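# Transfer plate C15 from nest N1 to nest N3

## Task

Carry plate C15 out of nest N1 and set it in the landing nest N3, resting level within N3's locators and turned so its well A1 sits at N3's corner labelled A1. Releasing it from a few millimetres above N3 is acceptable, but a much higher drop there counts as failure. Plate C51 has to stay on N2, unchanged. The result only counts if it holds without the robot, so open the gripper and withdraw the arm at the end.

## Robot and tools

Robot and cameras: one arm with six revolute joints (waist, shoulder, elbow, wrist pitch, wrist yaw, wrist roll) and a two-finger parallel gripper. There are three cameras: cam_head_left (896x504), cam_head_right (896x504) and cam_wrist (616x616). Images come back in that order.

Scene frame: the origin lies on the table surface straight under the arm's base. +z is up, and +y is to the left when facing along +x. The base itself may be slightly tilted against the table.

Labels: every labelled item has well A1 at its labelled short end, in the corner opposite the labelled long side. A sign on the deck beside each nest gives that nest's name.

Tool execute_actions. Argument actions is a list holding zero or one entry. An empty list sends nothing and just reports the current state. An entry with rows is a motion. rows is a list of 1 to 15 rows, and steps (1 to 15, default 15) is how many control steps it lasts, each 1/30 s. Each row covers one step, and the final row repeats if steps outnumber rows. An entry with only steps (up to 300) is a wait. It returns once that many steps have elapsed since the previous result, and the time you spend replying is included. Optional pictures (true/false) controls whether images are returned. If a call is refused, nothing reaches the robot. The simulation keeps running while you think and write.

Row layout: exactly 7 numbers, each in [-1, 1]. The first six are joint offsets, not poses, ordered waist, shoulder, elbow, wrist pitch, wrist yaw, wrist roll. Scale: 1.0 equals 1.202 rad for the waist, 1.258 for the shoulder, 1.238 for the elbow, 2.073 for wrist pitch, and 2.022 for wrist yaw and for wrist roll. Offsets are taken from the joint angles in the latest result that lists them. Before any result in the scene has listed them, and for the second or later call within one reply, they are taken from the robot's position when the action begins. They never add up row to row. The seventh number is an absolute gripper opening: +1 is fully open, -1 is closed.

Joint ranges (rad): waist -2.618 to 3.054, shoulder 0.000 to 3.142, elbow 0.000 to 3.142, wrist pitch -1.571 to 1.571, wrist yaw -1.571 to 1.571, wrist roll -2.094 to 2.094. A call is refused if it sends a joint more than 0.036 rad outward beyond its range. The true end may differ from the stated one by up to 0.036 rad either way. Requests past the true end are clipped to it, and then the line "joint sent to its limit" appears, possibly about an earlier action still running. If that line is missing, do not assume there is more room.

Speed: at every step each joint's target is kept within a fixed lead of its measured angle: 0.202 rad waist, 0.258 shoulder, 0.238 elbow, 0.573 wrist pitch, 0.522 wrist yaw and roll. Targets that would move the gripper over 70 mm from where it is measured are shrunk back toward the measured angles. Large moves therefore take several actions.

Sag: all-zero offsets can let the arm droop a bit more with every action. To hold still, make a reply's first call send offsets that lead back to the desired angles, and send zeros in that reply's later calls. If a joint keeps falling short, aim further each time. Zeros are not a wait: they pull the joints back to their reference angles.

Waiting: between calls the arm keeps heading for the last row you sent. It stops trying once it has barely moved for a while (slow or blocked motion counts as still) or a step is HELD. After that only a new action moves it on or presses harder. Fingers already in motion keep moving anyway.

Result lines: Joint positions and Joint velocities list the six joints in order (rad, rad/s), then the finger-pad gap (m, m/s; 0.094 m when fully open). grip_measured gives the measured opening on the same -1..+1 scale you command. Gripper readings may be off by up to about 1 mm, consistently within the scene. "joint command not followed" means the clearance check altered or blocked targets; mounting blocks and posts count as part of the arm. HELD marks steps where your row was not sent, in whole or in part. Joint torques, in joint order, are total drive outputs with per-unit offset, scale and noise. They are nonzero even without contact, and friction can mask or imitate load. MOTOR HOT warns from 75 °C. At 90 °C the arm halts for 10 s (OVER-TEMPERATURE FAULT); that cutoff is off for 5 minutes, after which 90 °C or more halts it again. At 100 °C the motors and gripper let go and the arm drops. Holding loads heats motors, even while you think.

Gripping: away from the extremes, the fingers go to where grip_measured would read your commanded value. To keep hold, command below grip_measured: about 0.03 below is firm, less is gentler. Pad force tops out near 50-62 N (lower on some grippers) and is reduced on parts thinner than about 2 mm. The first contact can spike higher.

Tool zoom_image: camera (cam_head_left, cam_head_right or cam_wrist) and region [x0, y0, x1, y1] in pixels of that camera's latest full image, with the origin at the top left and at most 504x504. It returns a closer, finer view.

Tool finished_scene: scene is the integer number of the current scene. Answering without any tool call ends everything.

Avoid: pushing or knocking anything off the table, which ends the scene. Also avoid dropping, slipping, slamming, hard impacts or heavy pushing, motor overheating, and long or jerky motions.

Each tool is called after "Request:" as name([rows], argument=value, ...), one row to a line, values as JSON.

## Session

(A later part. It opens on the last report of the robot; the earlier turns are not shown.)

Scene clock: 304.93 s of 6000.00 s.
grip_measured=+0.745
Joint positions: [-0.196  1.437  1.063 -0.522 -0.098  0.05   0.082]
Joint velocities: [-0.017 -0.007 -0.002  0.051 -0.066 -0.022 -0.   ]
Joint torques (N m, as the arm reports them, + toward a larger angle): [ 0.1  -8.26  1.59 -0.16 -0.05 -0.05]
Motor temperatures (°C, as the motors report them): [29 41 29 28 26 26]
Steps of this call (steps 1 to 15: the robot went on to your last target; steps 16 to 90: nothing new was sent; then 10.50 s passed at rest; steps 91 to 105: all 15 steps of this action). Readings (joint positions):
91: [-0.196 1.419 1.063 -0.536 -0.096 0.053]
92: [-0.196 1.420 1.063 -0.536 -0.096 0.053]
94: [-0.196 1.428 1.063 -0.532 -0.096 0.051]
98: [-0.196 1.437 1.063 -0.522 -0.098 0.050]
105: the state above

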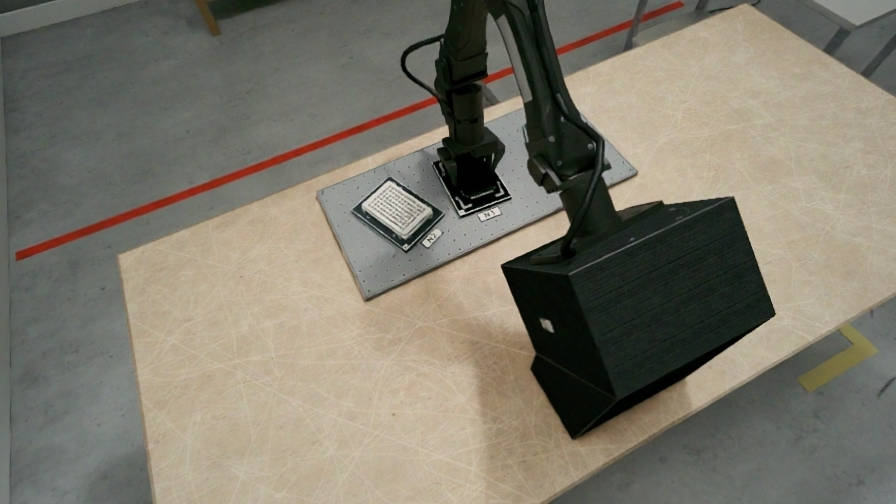

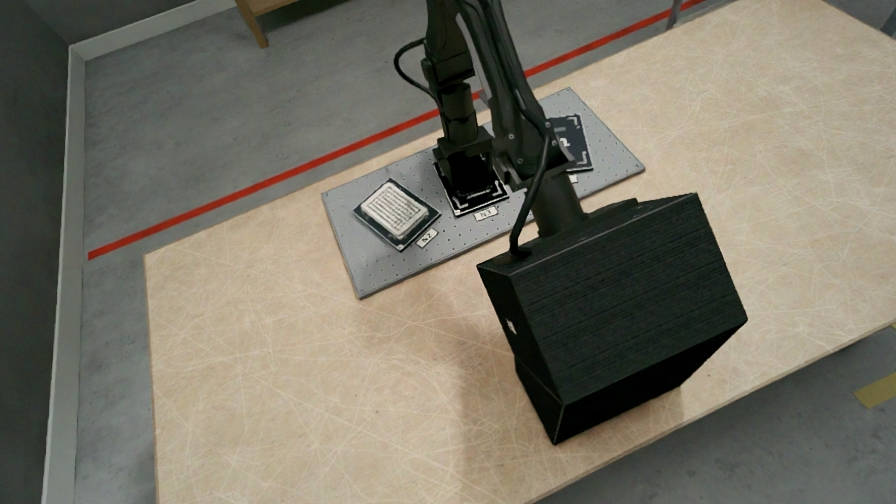

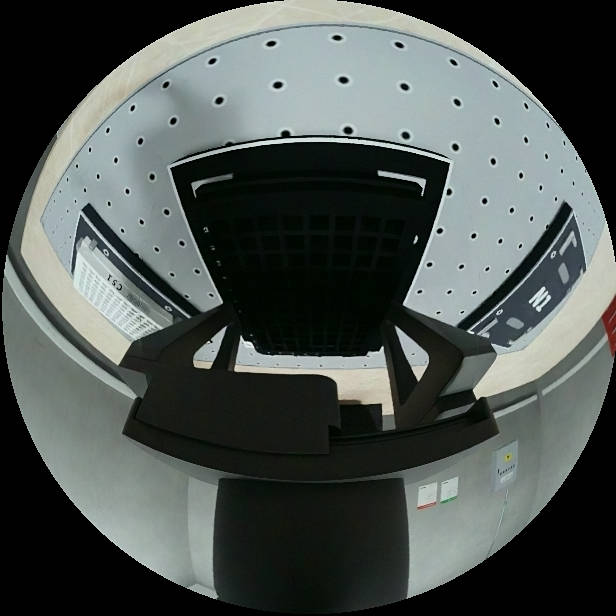

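Request:
execute_actions([
  {"rows":[[0,-0.02,0,0,0,0,0.7],[0,-0.03,0,-0.003,0,0,0.7],[0,-0.038,0,-0.006,0,0,0.7],[0,-0.042,-0.006,-0.006,0,0,0.7],[0,-0.042,-0.013,-0.003,0,0,0.7],[0,-0.042,-0.02,0.001,0,0,0.7],[0,-0.042,-0.027,0.005,0,0,0.7],[0,-0.042,-0.033,0.009,0,0,0.7]],"steps":15},
])

Request:
zoom_image(camera="cam_head_left", region=[420,140,530,230])

Scene clock: 315.57 s of 6000.00 s.
grip_measured=+0.745
Joint positions: [-0.196  1.402  1.031 -0.515 -0.099  0.05   0.082]
Joint velocities: [-0.007  0.007 -0.007  0.007 -0.022 -0.081  0.   ]
Joint torques (N m, as the arm reports them, + toward a larger angle): [  0.33 -11.52   2.07  -0.35  -0.06   0.  ]
Motor temperatures (°C, as the motors report them): [29 40 29 28 26 26]
Steps of this call (steps 1 to 15: the robot went on to your last target; steps 16 to 90: nothing new was sent; then 7.13 s passed at rest; steps 91 to 105: all 15 steps of this action). Readings (joint positions):
91: [-0.196 1.434 1.063 -0.522 -0.098 0.050]
92: [-0.196 1.431 1.063 -0.522 -0.099 0.050]
94: [-0.196 1.422 1.063 -0.524 -0.099 0.050]
98: [-0.196 1.404 1.055 -0.518 -0.099 0.050]
105: the state above

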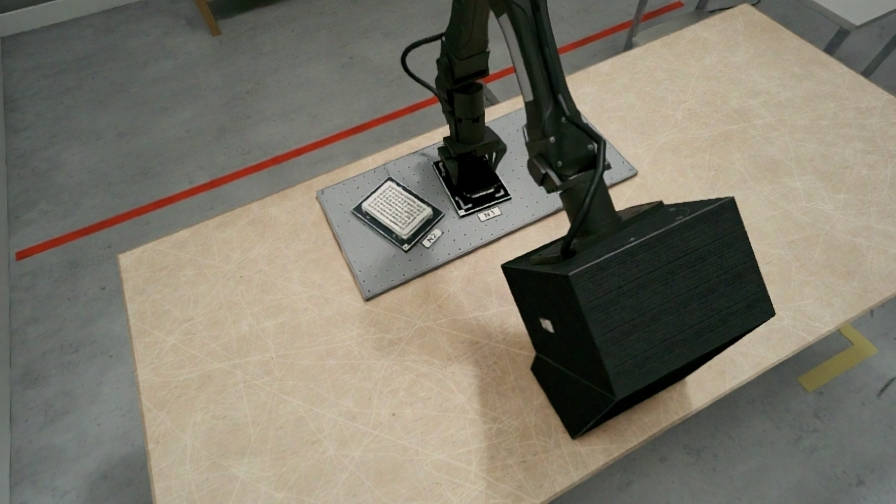

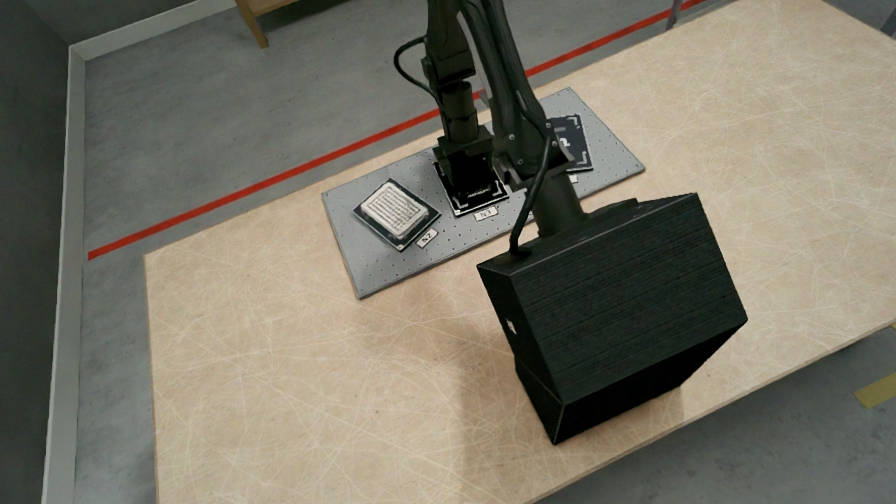

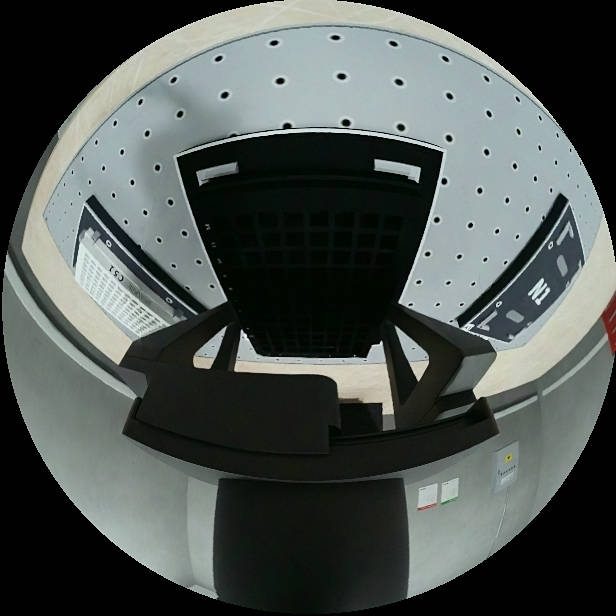

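Region (420, 140, 530, 230) of cam_head_left's 896x504 image, scaled by 4.582, with more detail than that image has; it fills the top 412 rows of this view, and the rest is white.

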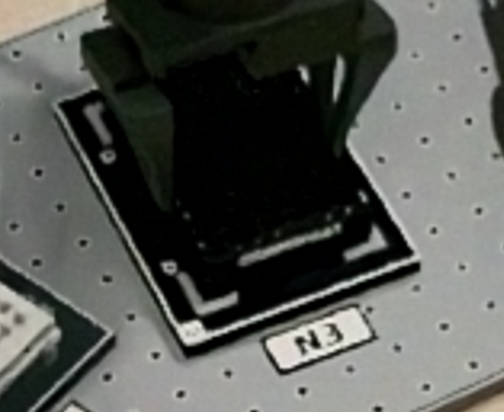

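Request:
execute_actions([
  {"rows":[[0,0.008,0,0.002,0,0,0.7],[0,0.014,0,0.004,0,0,0.7],[0,0.019,0,0.006,0,0,0.7],[0,0.023,0,0.008,0,0,0.7],[0,0.027,0,0.01,0,0,0.7],[0,0.03,0,0.012,0,0,0.7],[0,0.033,0,0.014,0,0,0.7],[0,0.036,0,0.015,0,0,0.7],[0,0.039,0,0.016,0,0,0.7]],"steps":15},
])

Request:
zoom_image(camera="cam_wrist", region=[150,110,470,300])

Request:
zoom_image(camera="cam_head_left", region=[420,140,530,230])

Scene clock: 324.70 s of 6000.00 s.
grip_measured=+0.745
Joint positions: [-0.196  1.423  1.031 -0.512 -0.1    0.045  0.082]
Joint velocities: [-0.022 -0.007 -0.007 -0.037 -0.007  0.022  0.002]
Joint torques (N m, as the arm reports them, + toward a larger angle): [ 0.37 -7.75  2.49 -0.13 -0.09  0.05]
Motor temperatures (°C, as the motors report them): [28 41 29 28 26 26]
Steps of this call (steps 1 to 15: the robot went on to your last target; steps 16 to 90: nothing new was sent; then 5.63 s passed at rest; steps 91 to 105: all 15 steps of this action). Readings (joint positions):
91: [-0.196 1.402 1.031 -0.514 -0.099 0.050]
92: [-0.196 1.403 1.031 -0.514 -0.099 0.050]
94: [-0.196 1.410 1.031 -0.513 -0.099 0.050]
98: [-0.196 1.423 1.031 -0.512 -0.100 0.045]
105: the state above

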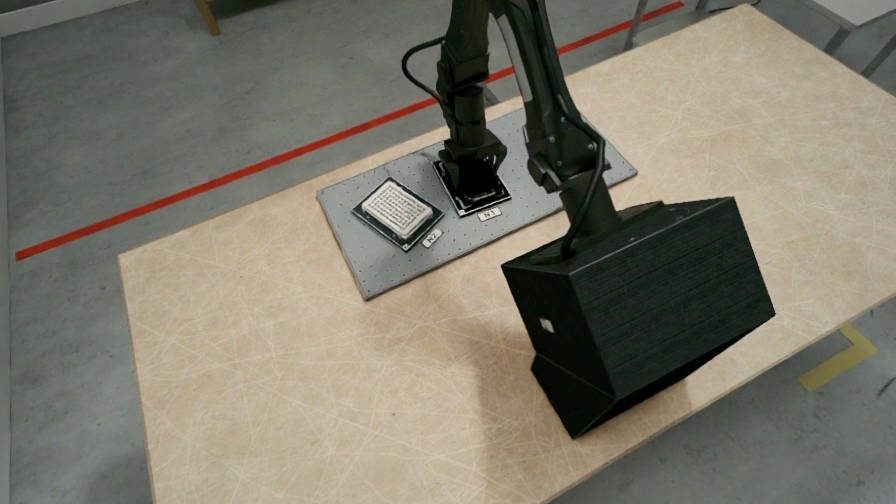

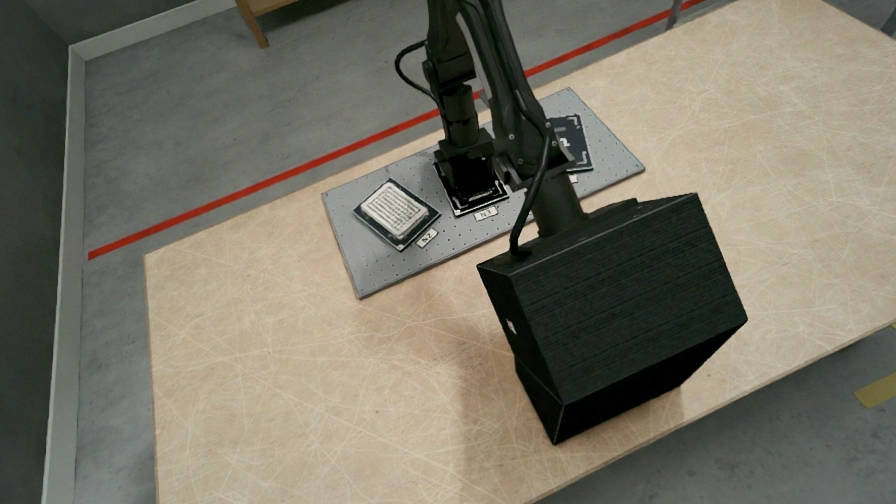

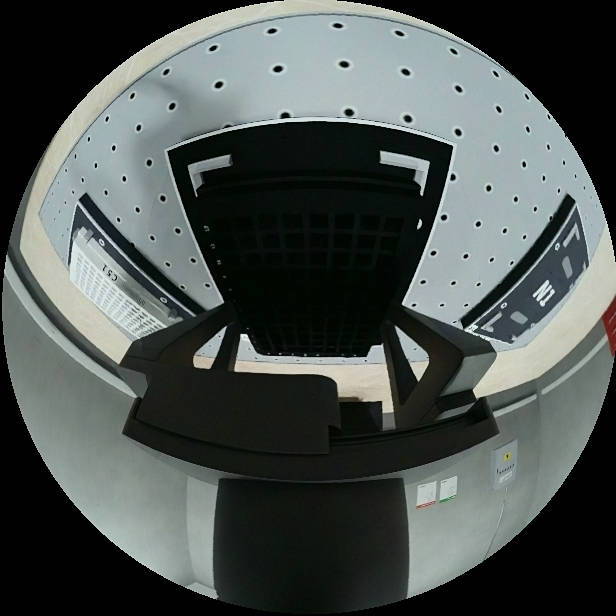

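Region (150, 110, 470, 300) of cam_wrist's 616x616 image, scaled by 1.575, with more detail than that image has; it fills the top 299 rows of this view, and the rest is white.

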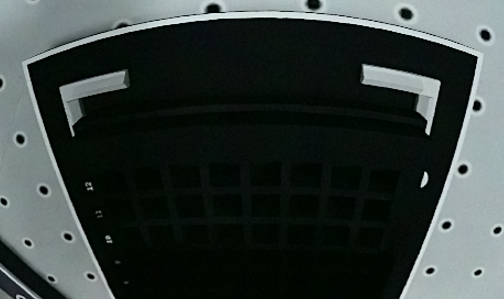

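Region (420, 140, 530, 230) of cam_head_left's 896x504 image, scaled by 4.582, with more detail than that image has; it fills the top 412 rows of this view, and the rest is white.

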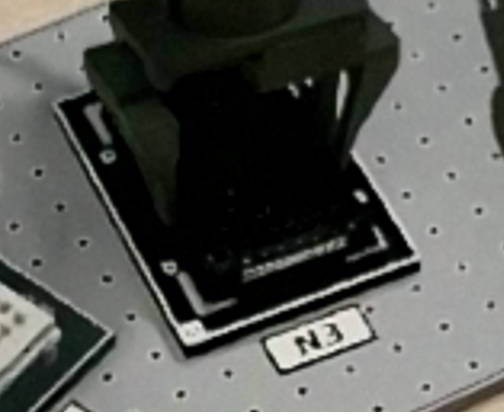

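Request:
execute_actions([
  {"rows":[[0,-0.02,0,0,0,-0.003,0.7],[0,-0.028,0.004,-0.002,0,-0.006,0.7],[0,-0.032,0.01,-0.004,0,-0.008,0.7],[0,-0.032,0.015,-0.006,0,-0.008,0.7],[0,-0.032,0.019,-0.008,0,-0.008,0.7],[0,-0.032,0.021,-0.008,0,-0.008,0.7]],"steps":15},
])

Scene clock: 339.80 s of 6000.00 s.
grip_measured=+0.745
Joint positions: [-0.196  1.405  1.031 -0.516 -0.1    0.035  0.082]
Joint velocities: [-0.002  0.007  0.002  0.022  0.037 -0.022 -0.   ]
Joint torques (N m, as the arm reports them, + toward a larger angle): [ -0.04 -12.19   4.44  -0.6   -0.04  -0.06]
Motor temperatures (°C, as the motors report them): [28 39 29 28 26 26]
Steps of this call (steps 1 to 15: the robot went on to your last target; steps 16 to 90: nothing new was sent; then 11.60 s passed at rest; steps 91 to 105: all 15 steps of this action). Readings (joint positions):
91: [-0.196 1.421 1.031 -0.513 -0.100 0.044]
92: [-0.196 1.419 1.031 -0.514 -0.100 0.042]
94: [-0.196 1.413 1.031 -0.515 -0.100 0.039]
98: [-0.196 1.406 1.031 -0.515 -0.100 0.036]
105: the state above

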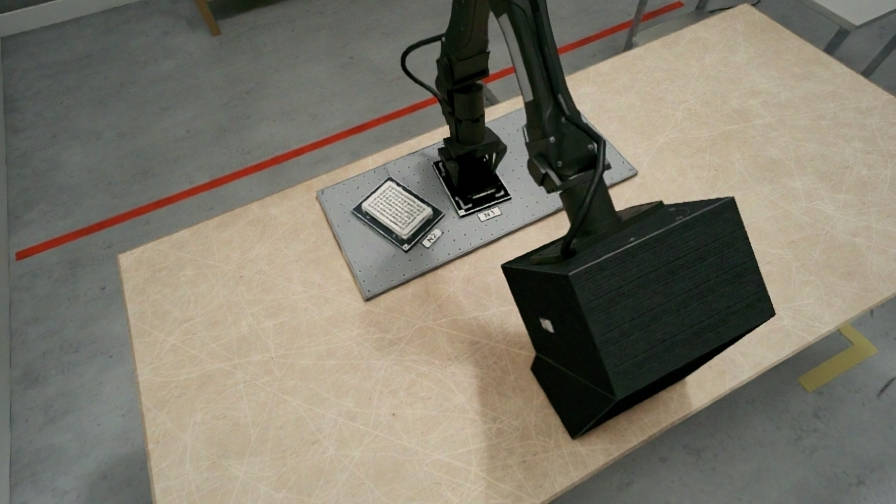

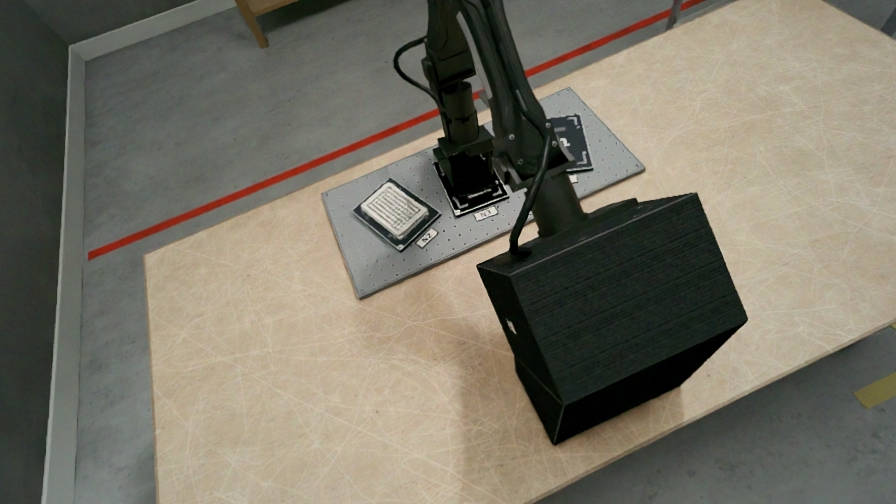

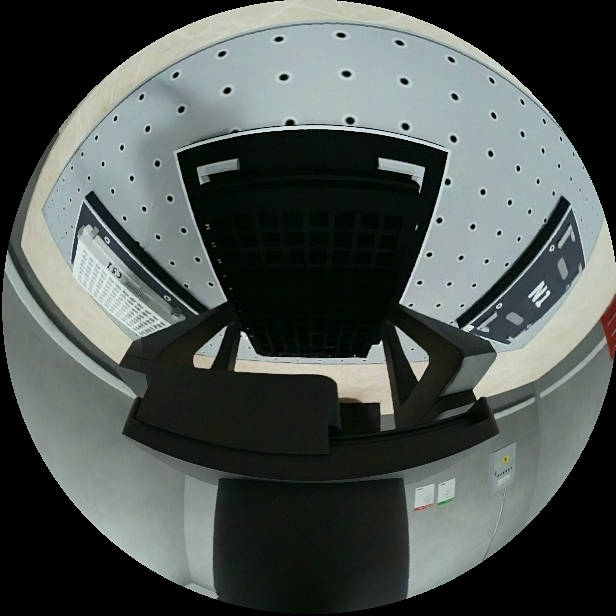

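Request:
execute_actions(actions=[])

Scene clock: 360.23 s of 6000.00 s.
grip_measured=+0.745
Joint positions: [-0.196  1.405  1.031 -0.517 -0.1    0.034  0.082]
Joint velocities: [-0.007 -0.012  0.002 -0.022 -0.007 -0.022 -0.   ]
Joint torques (N m, as the arm reports them, + toward a larger angle): [  0.05 -12.04   4.5   -0.53  -0.02  -0.05]
Motor temperatures (°C, as the motors report them): [28 42 29 28 26 26]
Steps of this call (steps 1 to 15: the robot went on to your last target; steps 16 to 90: nothing new was sent; then 17.43 s passed at rest). Readings (joint positions):
1: [-0.196 1.405 1.031 -0.516 -0.100 0.035]
2: [-0.196 1.405 1.031 -0.516 -0.100 0.035]
4: [-0.196 1.405 1.031 -0.517 -0.100 0.035]
8: [-0.196 1.405 1.031 -0.517 -0.100 0.034]
90: the state above
The arm was judged still, so your last target was given up. Only a new action makes it travel on or press farther. Fingers that are still opening or closing keep moving.

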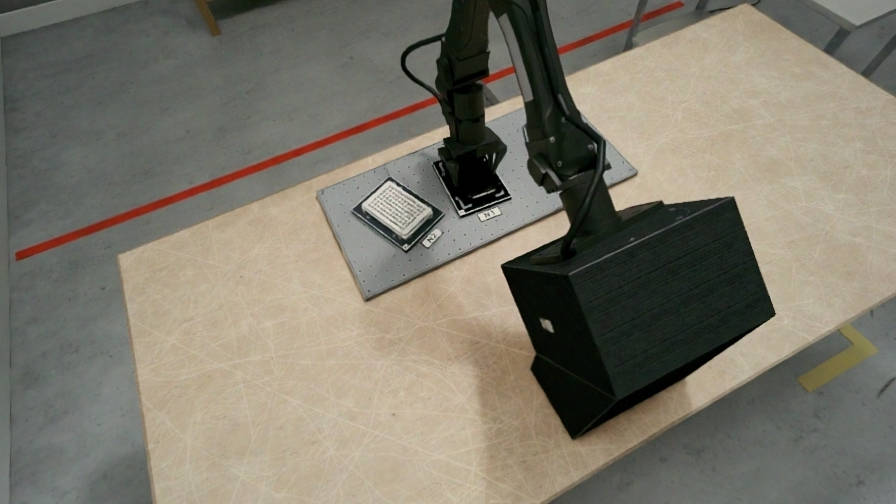

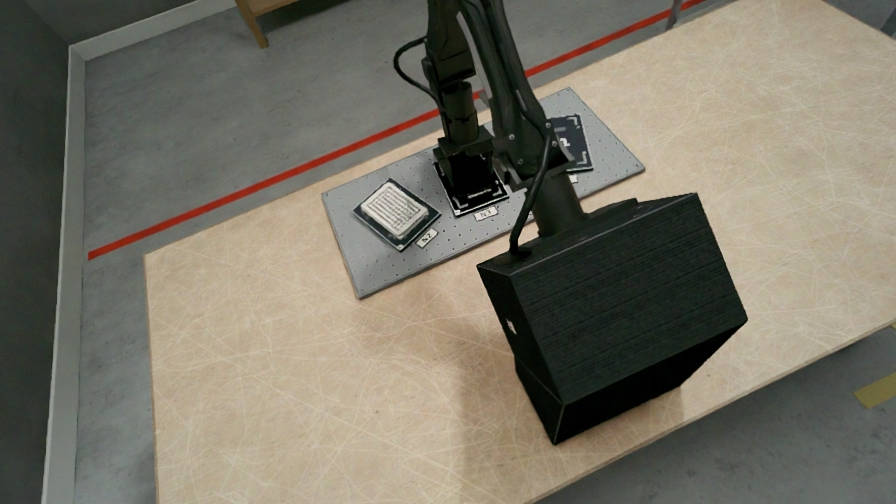

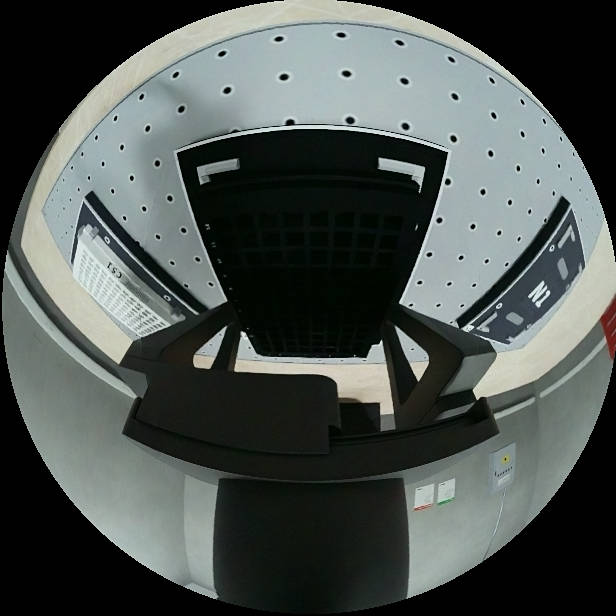

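Request:
execute_actions([
  {"rows":[[0,-0.012,0.03,0.005,0,0,0.7]],"steps":15},
])

Scene clock: 365.20 s of 6000.00 s.
grip_measured=+0.745
Joint positions: [-0.196  1.405  1.047 -0.516 -0.1    0.034  0.082]
Joint velocities: [-0.017 -0.002 -0.017  0.037 -0.051 -0.037 -0.001]
Joint torques (N m, as the arm reports them, + toward a larger angle): [  0.1  -11.69   4.19  -0.24  -0.08   0.01]
Motor temperatures (°C, as the motors report them): [28 42 29 28 26 26]
Steps of this call (steps 1 to 90: nothing new was sent; then 1.47 s passed at rest; steps 91 to 105: all 15 steps of this action). Readings (joint positions):
91: [-0.196 1.405 1.033 -0.517 -0.100 0.034]
92: [-0.196 1.405 1.035 -0.517 -0.100 0.034]
94: [-0.196 1.405 1.042 -0.517 -0.100 0.034]
98: [-0.196 1.405 1.047 -0.516 -0.100 0.034]
105: the state above

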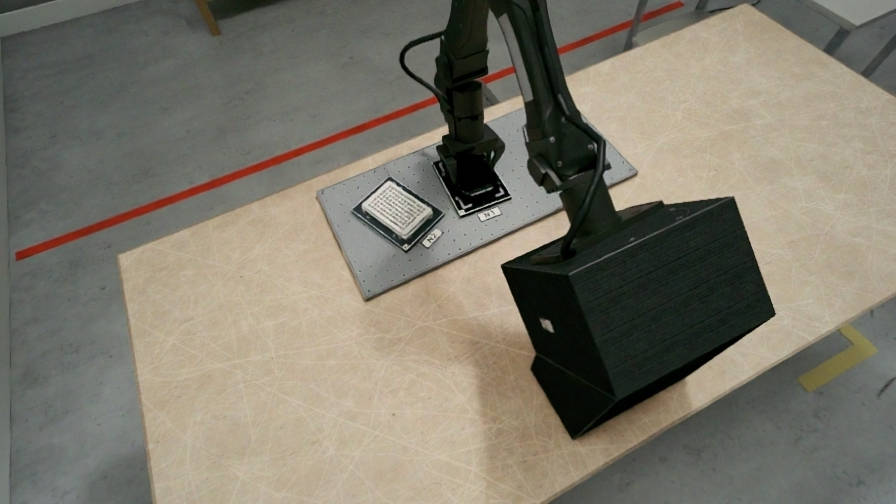

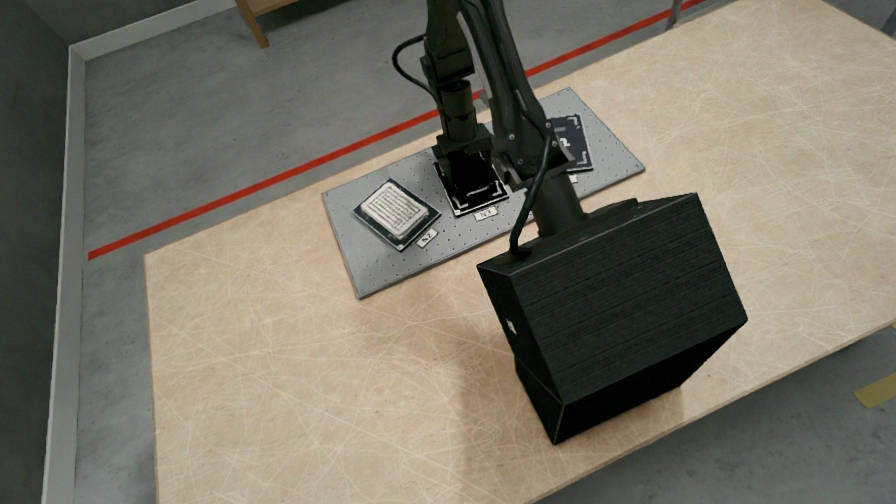

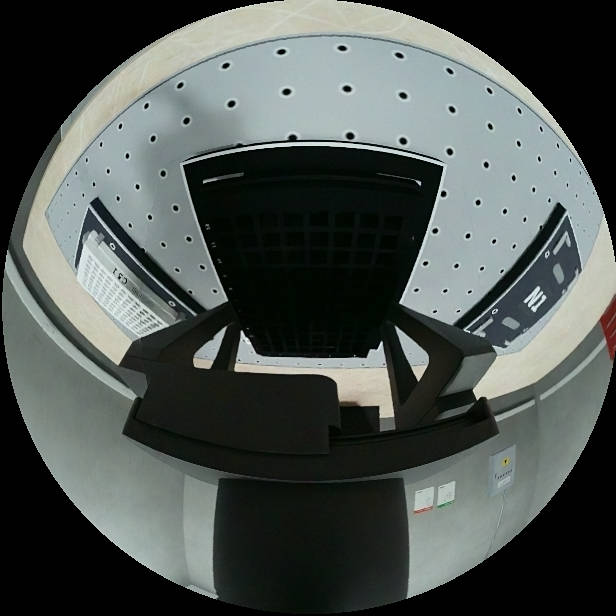

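Request:
execute_actions([
  {"rows":[[0,0.008,0.012,0.002,0,0,0.7],[0,0.013,0.012,0.004,0,0,0.7],[0,0.018,0.012,0.006,0,0,0.7],[0,0.022,0.012,0.008,0,0,0.7],[0,0.026,0.012,0.01,0,0,0.7],[0,0.03,0.012,0.012,0,0,0.7],[0,0.033,0.012,0.014,0,0,0.7],[0,0.036,0.012,0.015,0,0,0.7]],"steps":15},
])

Request:
zoom_image(camera="cam_wrist", region=[150,110,470,300])

Request:
zoom_image(camera="cam_head_left", region=[420,140,530,230])

Scene clock: 384.63 s of 6000.00 s.
grip_measured=+0.745
Joint positions: [-0.196  1.428  1.047 -0.507 -0.102  0.036  0.082]
Joint velocities: [-0.002  0.007  0.002  0.007 -0.037  0.066 -0.001]
Joint torques (N m, as the arm reports them, + toward a larger angle): [ 0.16 -8.41  3.46 -0.12 -0.05 -0.04]
Motor temperatures (°C, as the motors report them): [28 42 29 28 26 26]
Steps of this call (steps 1 to 15: the robot went on to your last target; steps 16 to 90: nothing new was sent; then 15.93 s passed at rest; steps 91 to 105: all 15 steps of this action). Readings (joint positions):
91: [-0.196 1.405 1.047 -0.516 -0.100 0.034]
92: [-0.196 1.407 1.047 -0.516 -0.100 0.034]
94: [-0.196 1.413 1.047 -0.514 -0.100 0.034]
98: [-0.196 1.428 1.047 -0.507 -0.102 0.036]
105: the state above

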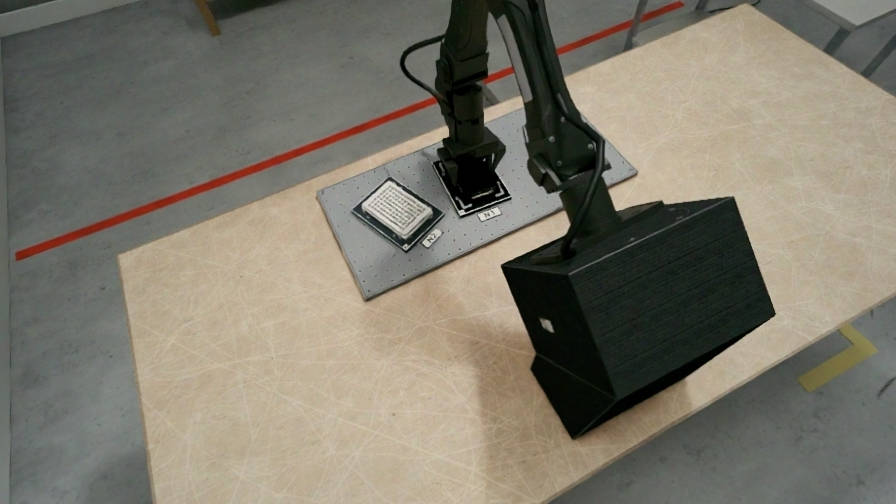

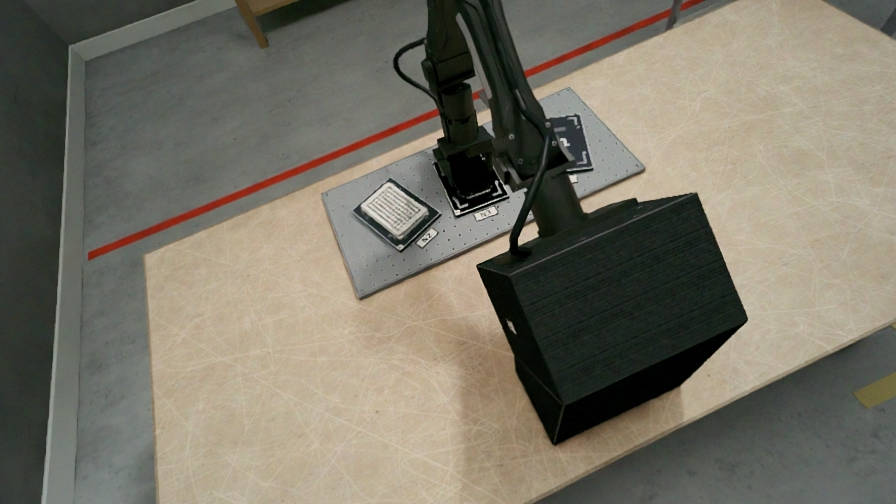

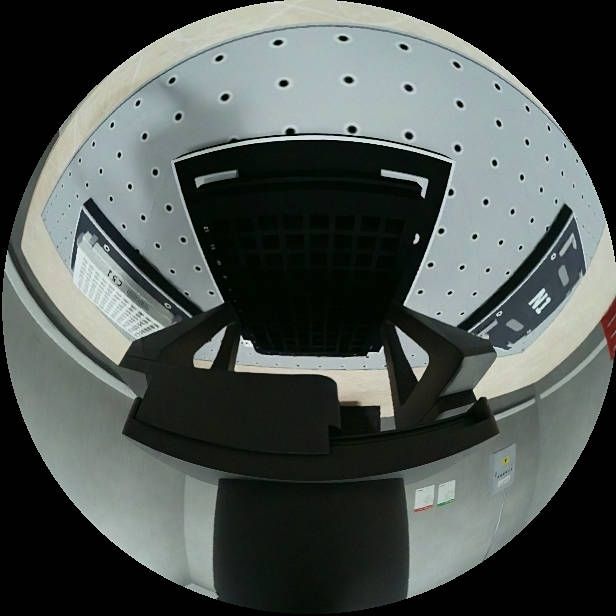

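Region (150, 110, 470, 300) of cam_wrist's 616x616 image, scaled by 1.575, with more detail than that image has; it fills the top 299 rows of this view, and the rest is white.

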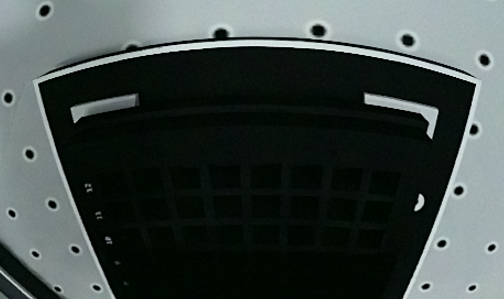

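Region (420, 140, 530, 230) of cam_head_left's 896x504 image, scaled by 4.582, with more detail than that image has; it fills the top 412 rows of this view, and the rest is white.

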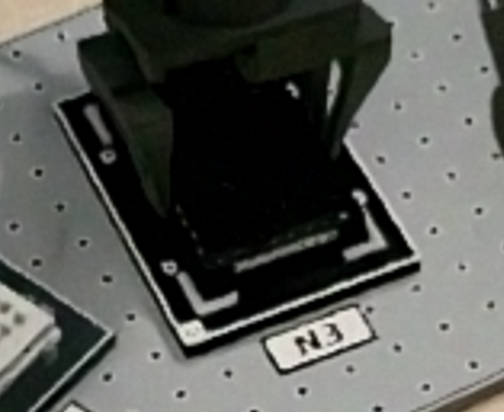

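Request:
execute_actions([
  {"rows":[[0,-0.03,0.012,-0.003,0,0,0.7],[0,-0.03,0.012,-0.003,0,0,0.7],[0,-0.03,0.012,-0.003,0,0,0.7],[0,-0.03,0.012,-0.003,0,0,0.7],[0,-0.03,0.012,-0.003,0,0,0.7],[0,-0.03,0.012,-0.003,0,0,0.7],[-0.016,-0.03,0.012,-0.003,0,0,0.7]],"steps":15},
])

Request:
zoom_image(camera="cam_wrist", region=[150,110,470,300])

Scene clock: 395.27 s of 6000.00 s.
grip_measured=+0.745
Joint positions: [-0.205  1.412  1.047 -0.508 -0.102  0.036  0.082]
Joint velocities: [-0.012 -0.027  0.012 -0.037 -0.022 -0.037 -0.001]
Joint torques (N m, as the arm reports them, + toward a larger angle): [ -0.66 -12.11   3.74  -0.47  -0.05  -0.01]
Motor temperatures (°C, as the motors report them): [28 41 29 28 26 26]
Steps of this call (steps 1 to 15: the robot went on to your last target; steps 16 to 90: nothing new was sent; then 7.13 s passed at rest; steps 91 to 105: all 15 steps of this action). Readings (joint positions):
91: [-0.196 1.425 1.047 -0.507 -0.102 0.036]
92: [-0.196 1.421 1.047 -0.508 -0.102 0.036]
94: [-0.196 1.415 1.047 -0.508 -0.102 0.036]
98: [-0.199 1.412 1.047 -0.508 -0.102 0.036]
105: the state above

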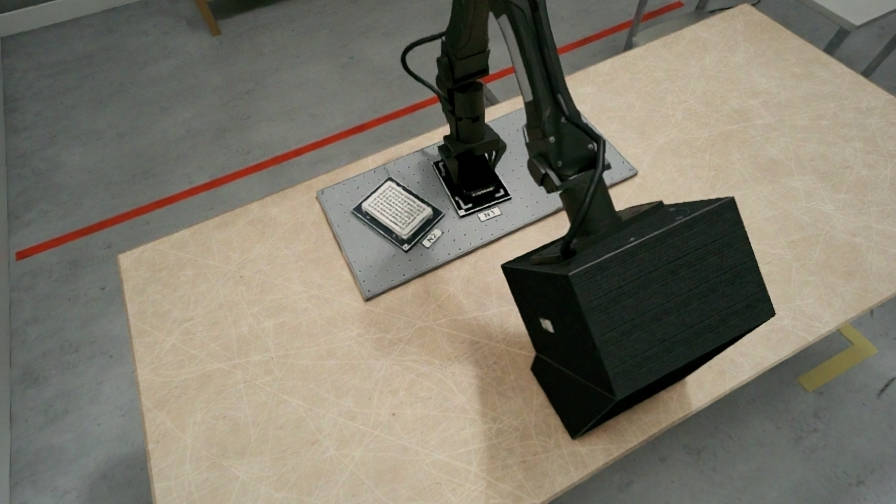

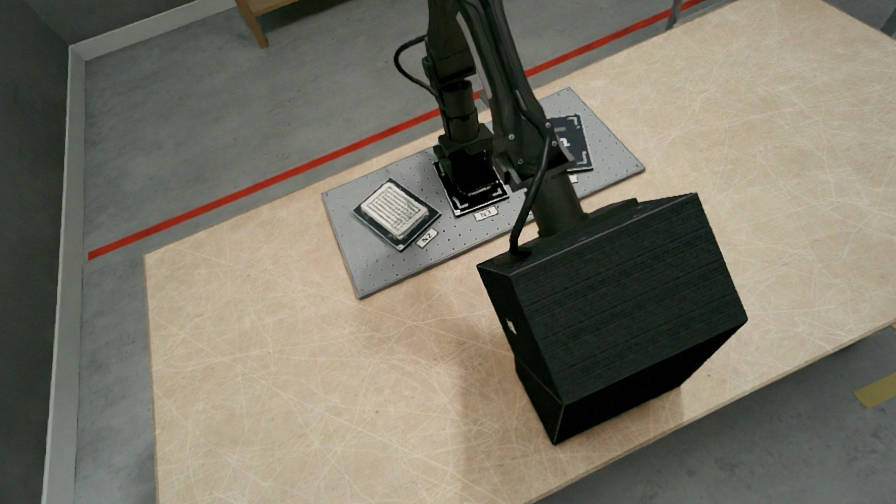

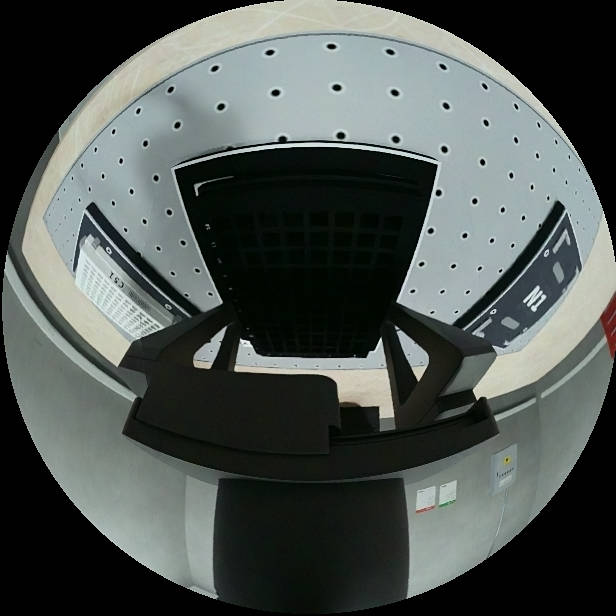

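Region (150, 110, 470, 300) of cam_wrist's 616x616 image, scaled by 1.575, with more detail than that image has; it fills the top 299 rows of this view, and the rest is white.

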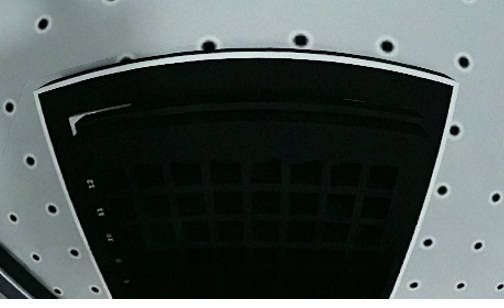

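Request:
execute_actions([
  {"rows":[[0.012,0,-0.008,-0.003,0,-0.008,0.7]],"steps":12},
])

Scene clock: 404.30 s of 6000.00 s.
grip_measured=+0.745
Joint positions: [-0.201  1.412  1.047 -0.509 -0.102  0.026  0.082]
Joint velocities: [ 0.007 -0.007  0.002 -0.095 -0.051 -0.007  0.   ]
Joint torques (N m, as the arm reports them, + toward a larger angle): [  0.88 -10.29   1.99  -0.48  -0.06  -0.03]
Motor temperatures (°C, as the motors report them): [28 42 29 28 26 26]
Steps of this call (steps 1 to 15: the robot went on to your last target; steps 16 to 90: nothing new was sent; then 5.63 s passed at rest; steps 91 to 102: all 12 steps of this action). Readings (joint positions):
91: [-0.205 1.412 1.047 -0.508 -0.102 0.034]
92: [-0.204 1.412 1.047 -0.508 -0.102 0.033]
94: [-0.202 1.412 1.047 -0.508 -0.102 0.030]
98: [-0.201 1.412 1.047 -0.508 -0.102 0.027]
102: the state above

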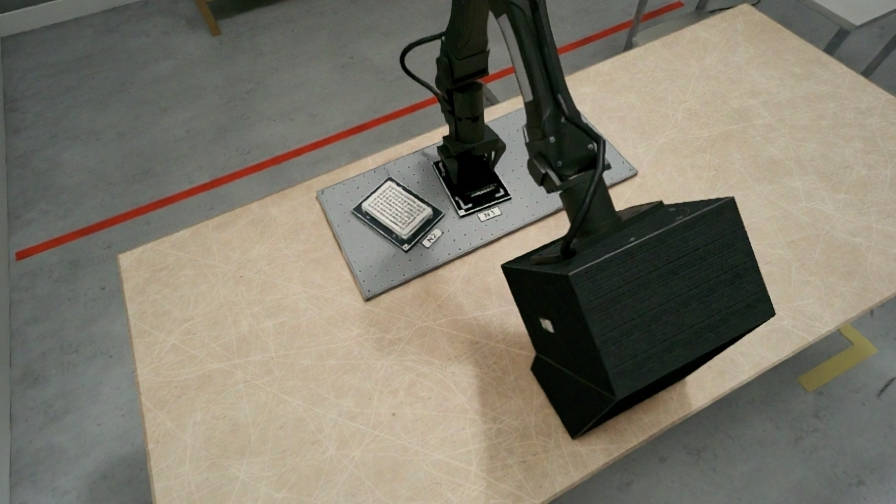

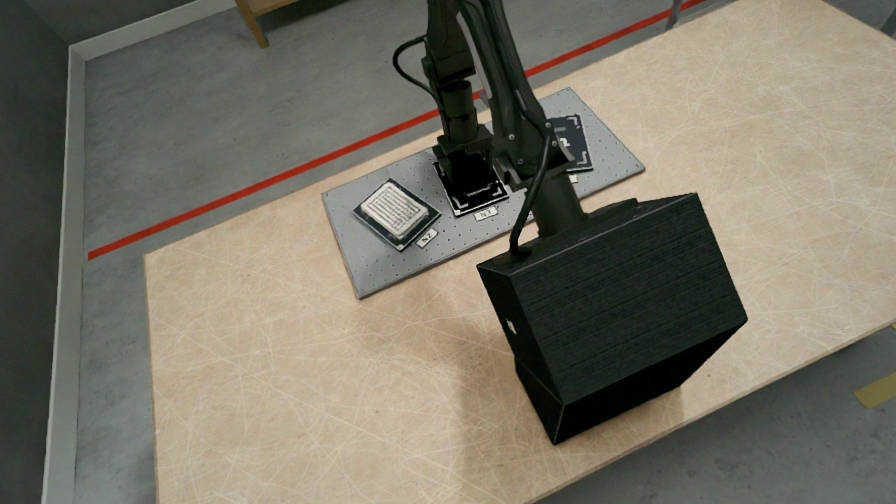

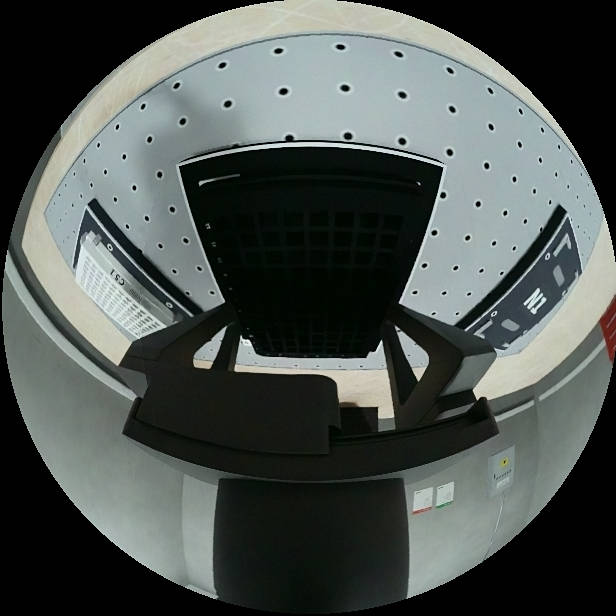

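Request:
execute_actions([
  {"rows":[[0,0,0,-0.011,0,0,0.7],[0,0,0,-0.011,0,0,0.7],[0,0,0,-0.011,0,0,0.7],[0,0,0,-0.011,0,0,0.7],[0,0.012,0,-0.009,0,0,0.7],[0,0.017,0,-0.009,0,0,0.7],[0,0.022,0,-0.009,0,0,0.7],[0,0.026,0,-0.009,0,0,0.7],[0,0.03,0,-0.009,0,0,0.7],[0,0.034,0,-0.009,0,0,0.7]],"steps":15},
])

Request:
zoom_image(camera="cam_wrist", region=[150,110,470,300])

Request:
zoom_image(camera="cam_head_left", region=[420,140,530,230])

Scene clock: 418.97 s of 6000.00 s.
grip_measured=+0.745
Joint positions: [-0.201  1.422  1.047 -0.516 -0.101  0.026  0.082]
Joint velocities: [-0.012  0.017 -0.012 -0.007 -0.007 -0.066  0.   ]
Joint torques (N m, as the arm reports them, + toward a larger angle): [ 0.16 -7.27  2.78 -0.55 -0.06 -0.02]
Motor temperatures (°C, as the motors report them): [28 41 29 28 26 26]
Steps of this call (steps 1 to 15: the robot went on to your last target; steps 16 to 90: nothing new was sent; then 11.17 s passed at rest; steps 91 to 105: all 15 steps of this action). Readings (joint positions):
91: [-0.201 1.412 1.047 -0.510 -0.102 0.026]
92: [-0.201 1.412 1.047 -0.511 -0.102 0.026]
94: [-0.201 1.412 1.047 -0.515 -0.102 0.026]
98: [-0.201 1.422 1.047 -0.516 -0.101 0.026]
105: the state above

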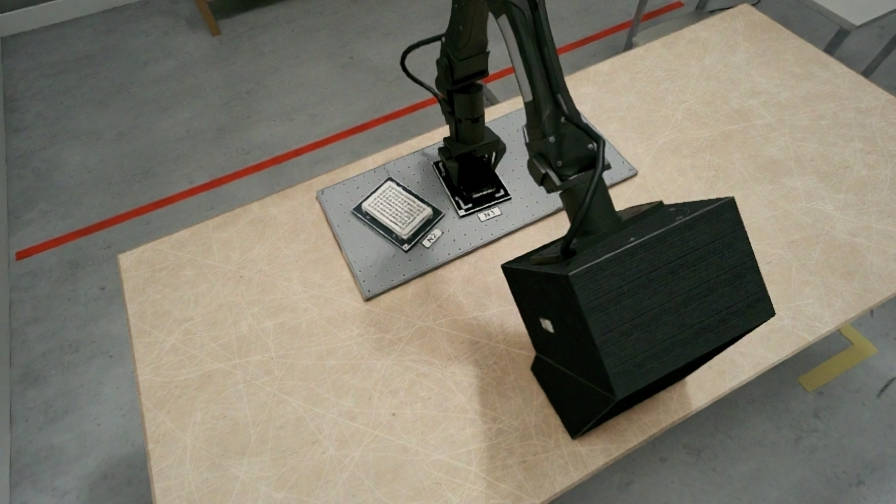

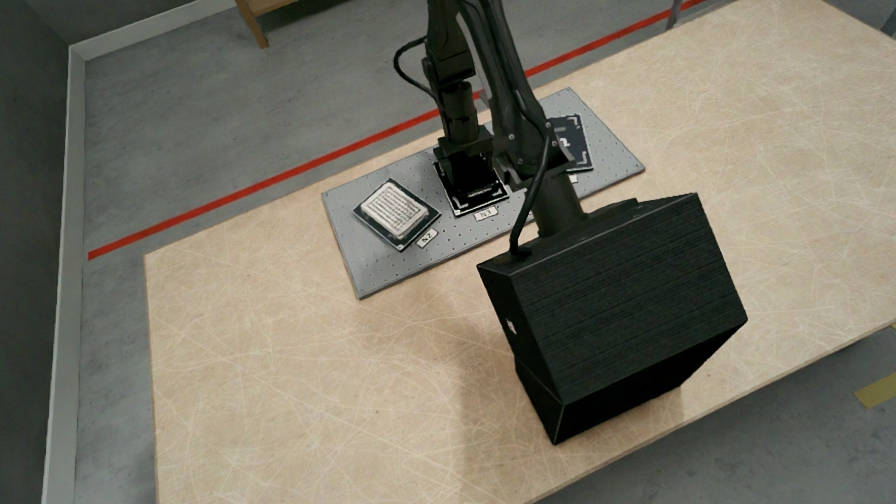

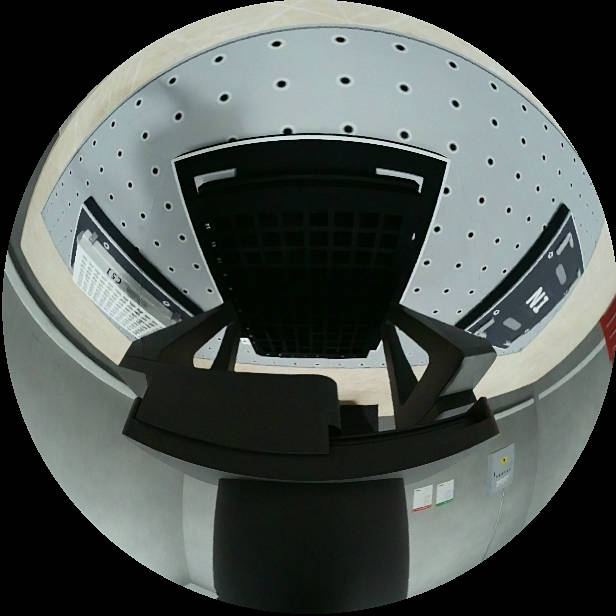

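Region (150, 110, 470, 300) of cam_wrist's 616x616 image, scaled by 1.575, with more detail than that image has; it fills the top 299 rows of this view, and the rest is white.

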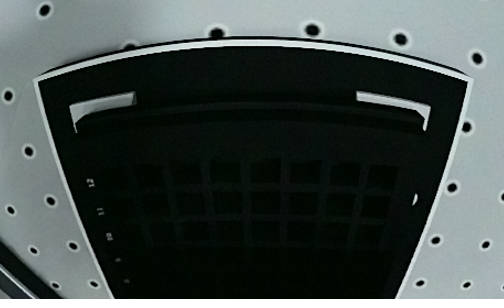

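Region (420, 140, 530, 230) of cam_head_left's 896x504 image, scaled by 4.582, with more detail than that image has; it fills the top 412 rows of this view, and the rest is white.

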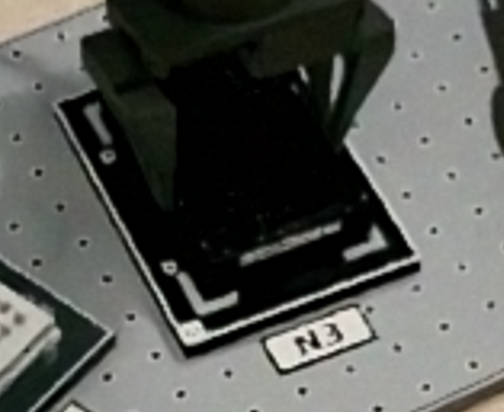

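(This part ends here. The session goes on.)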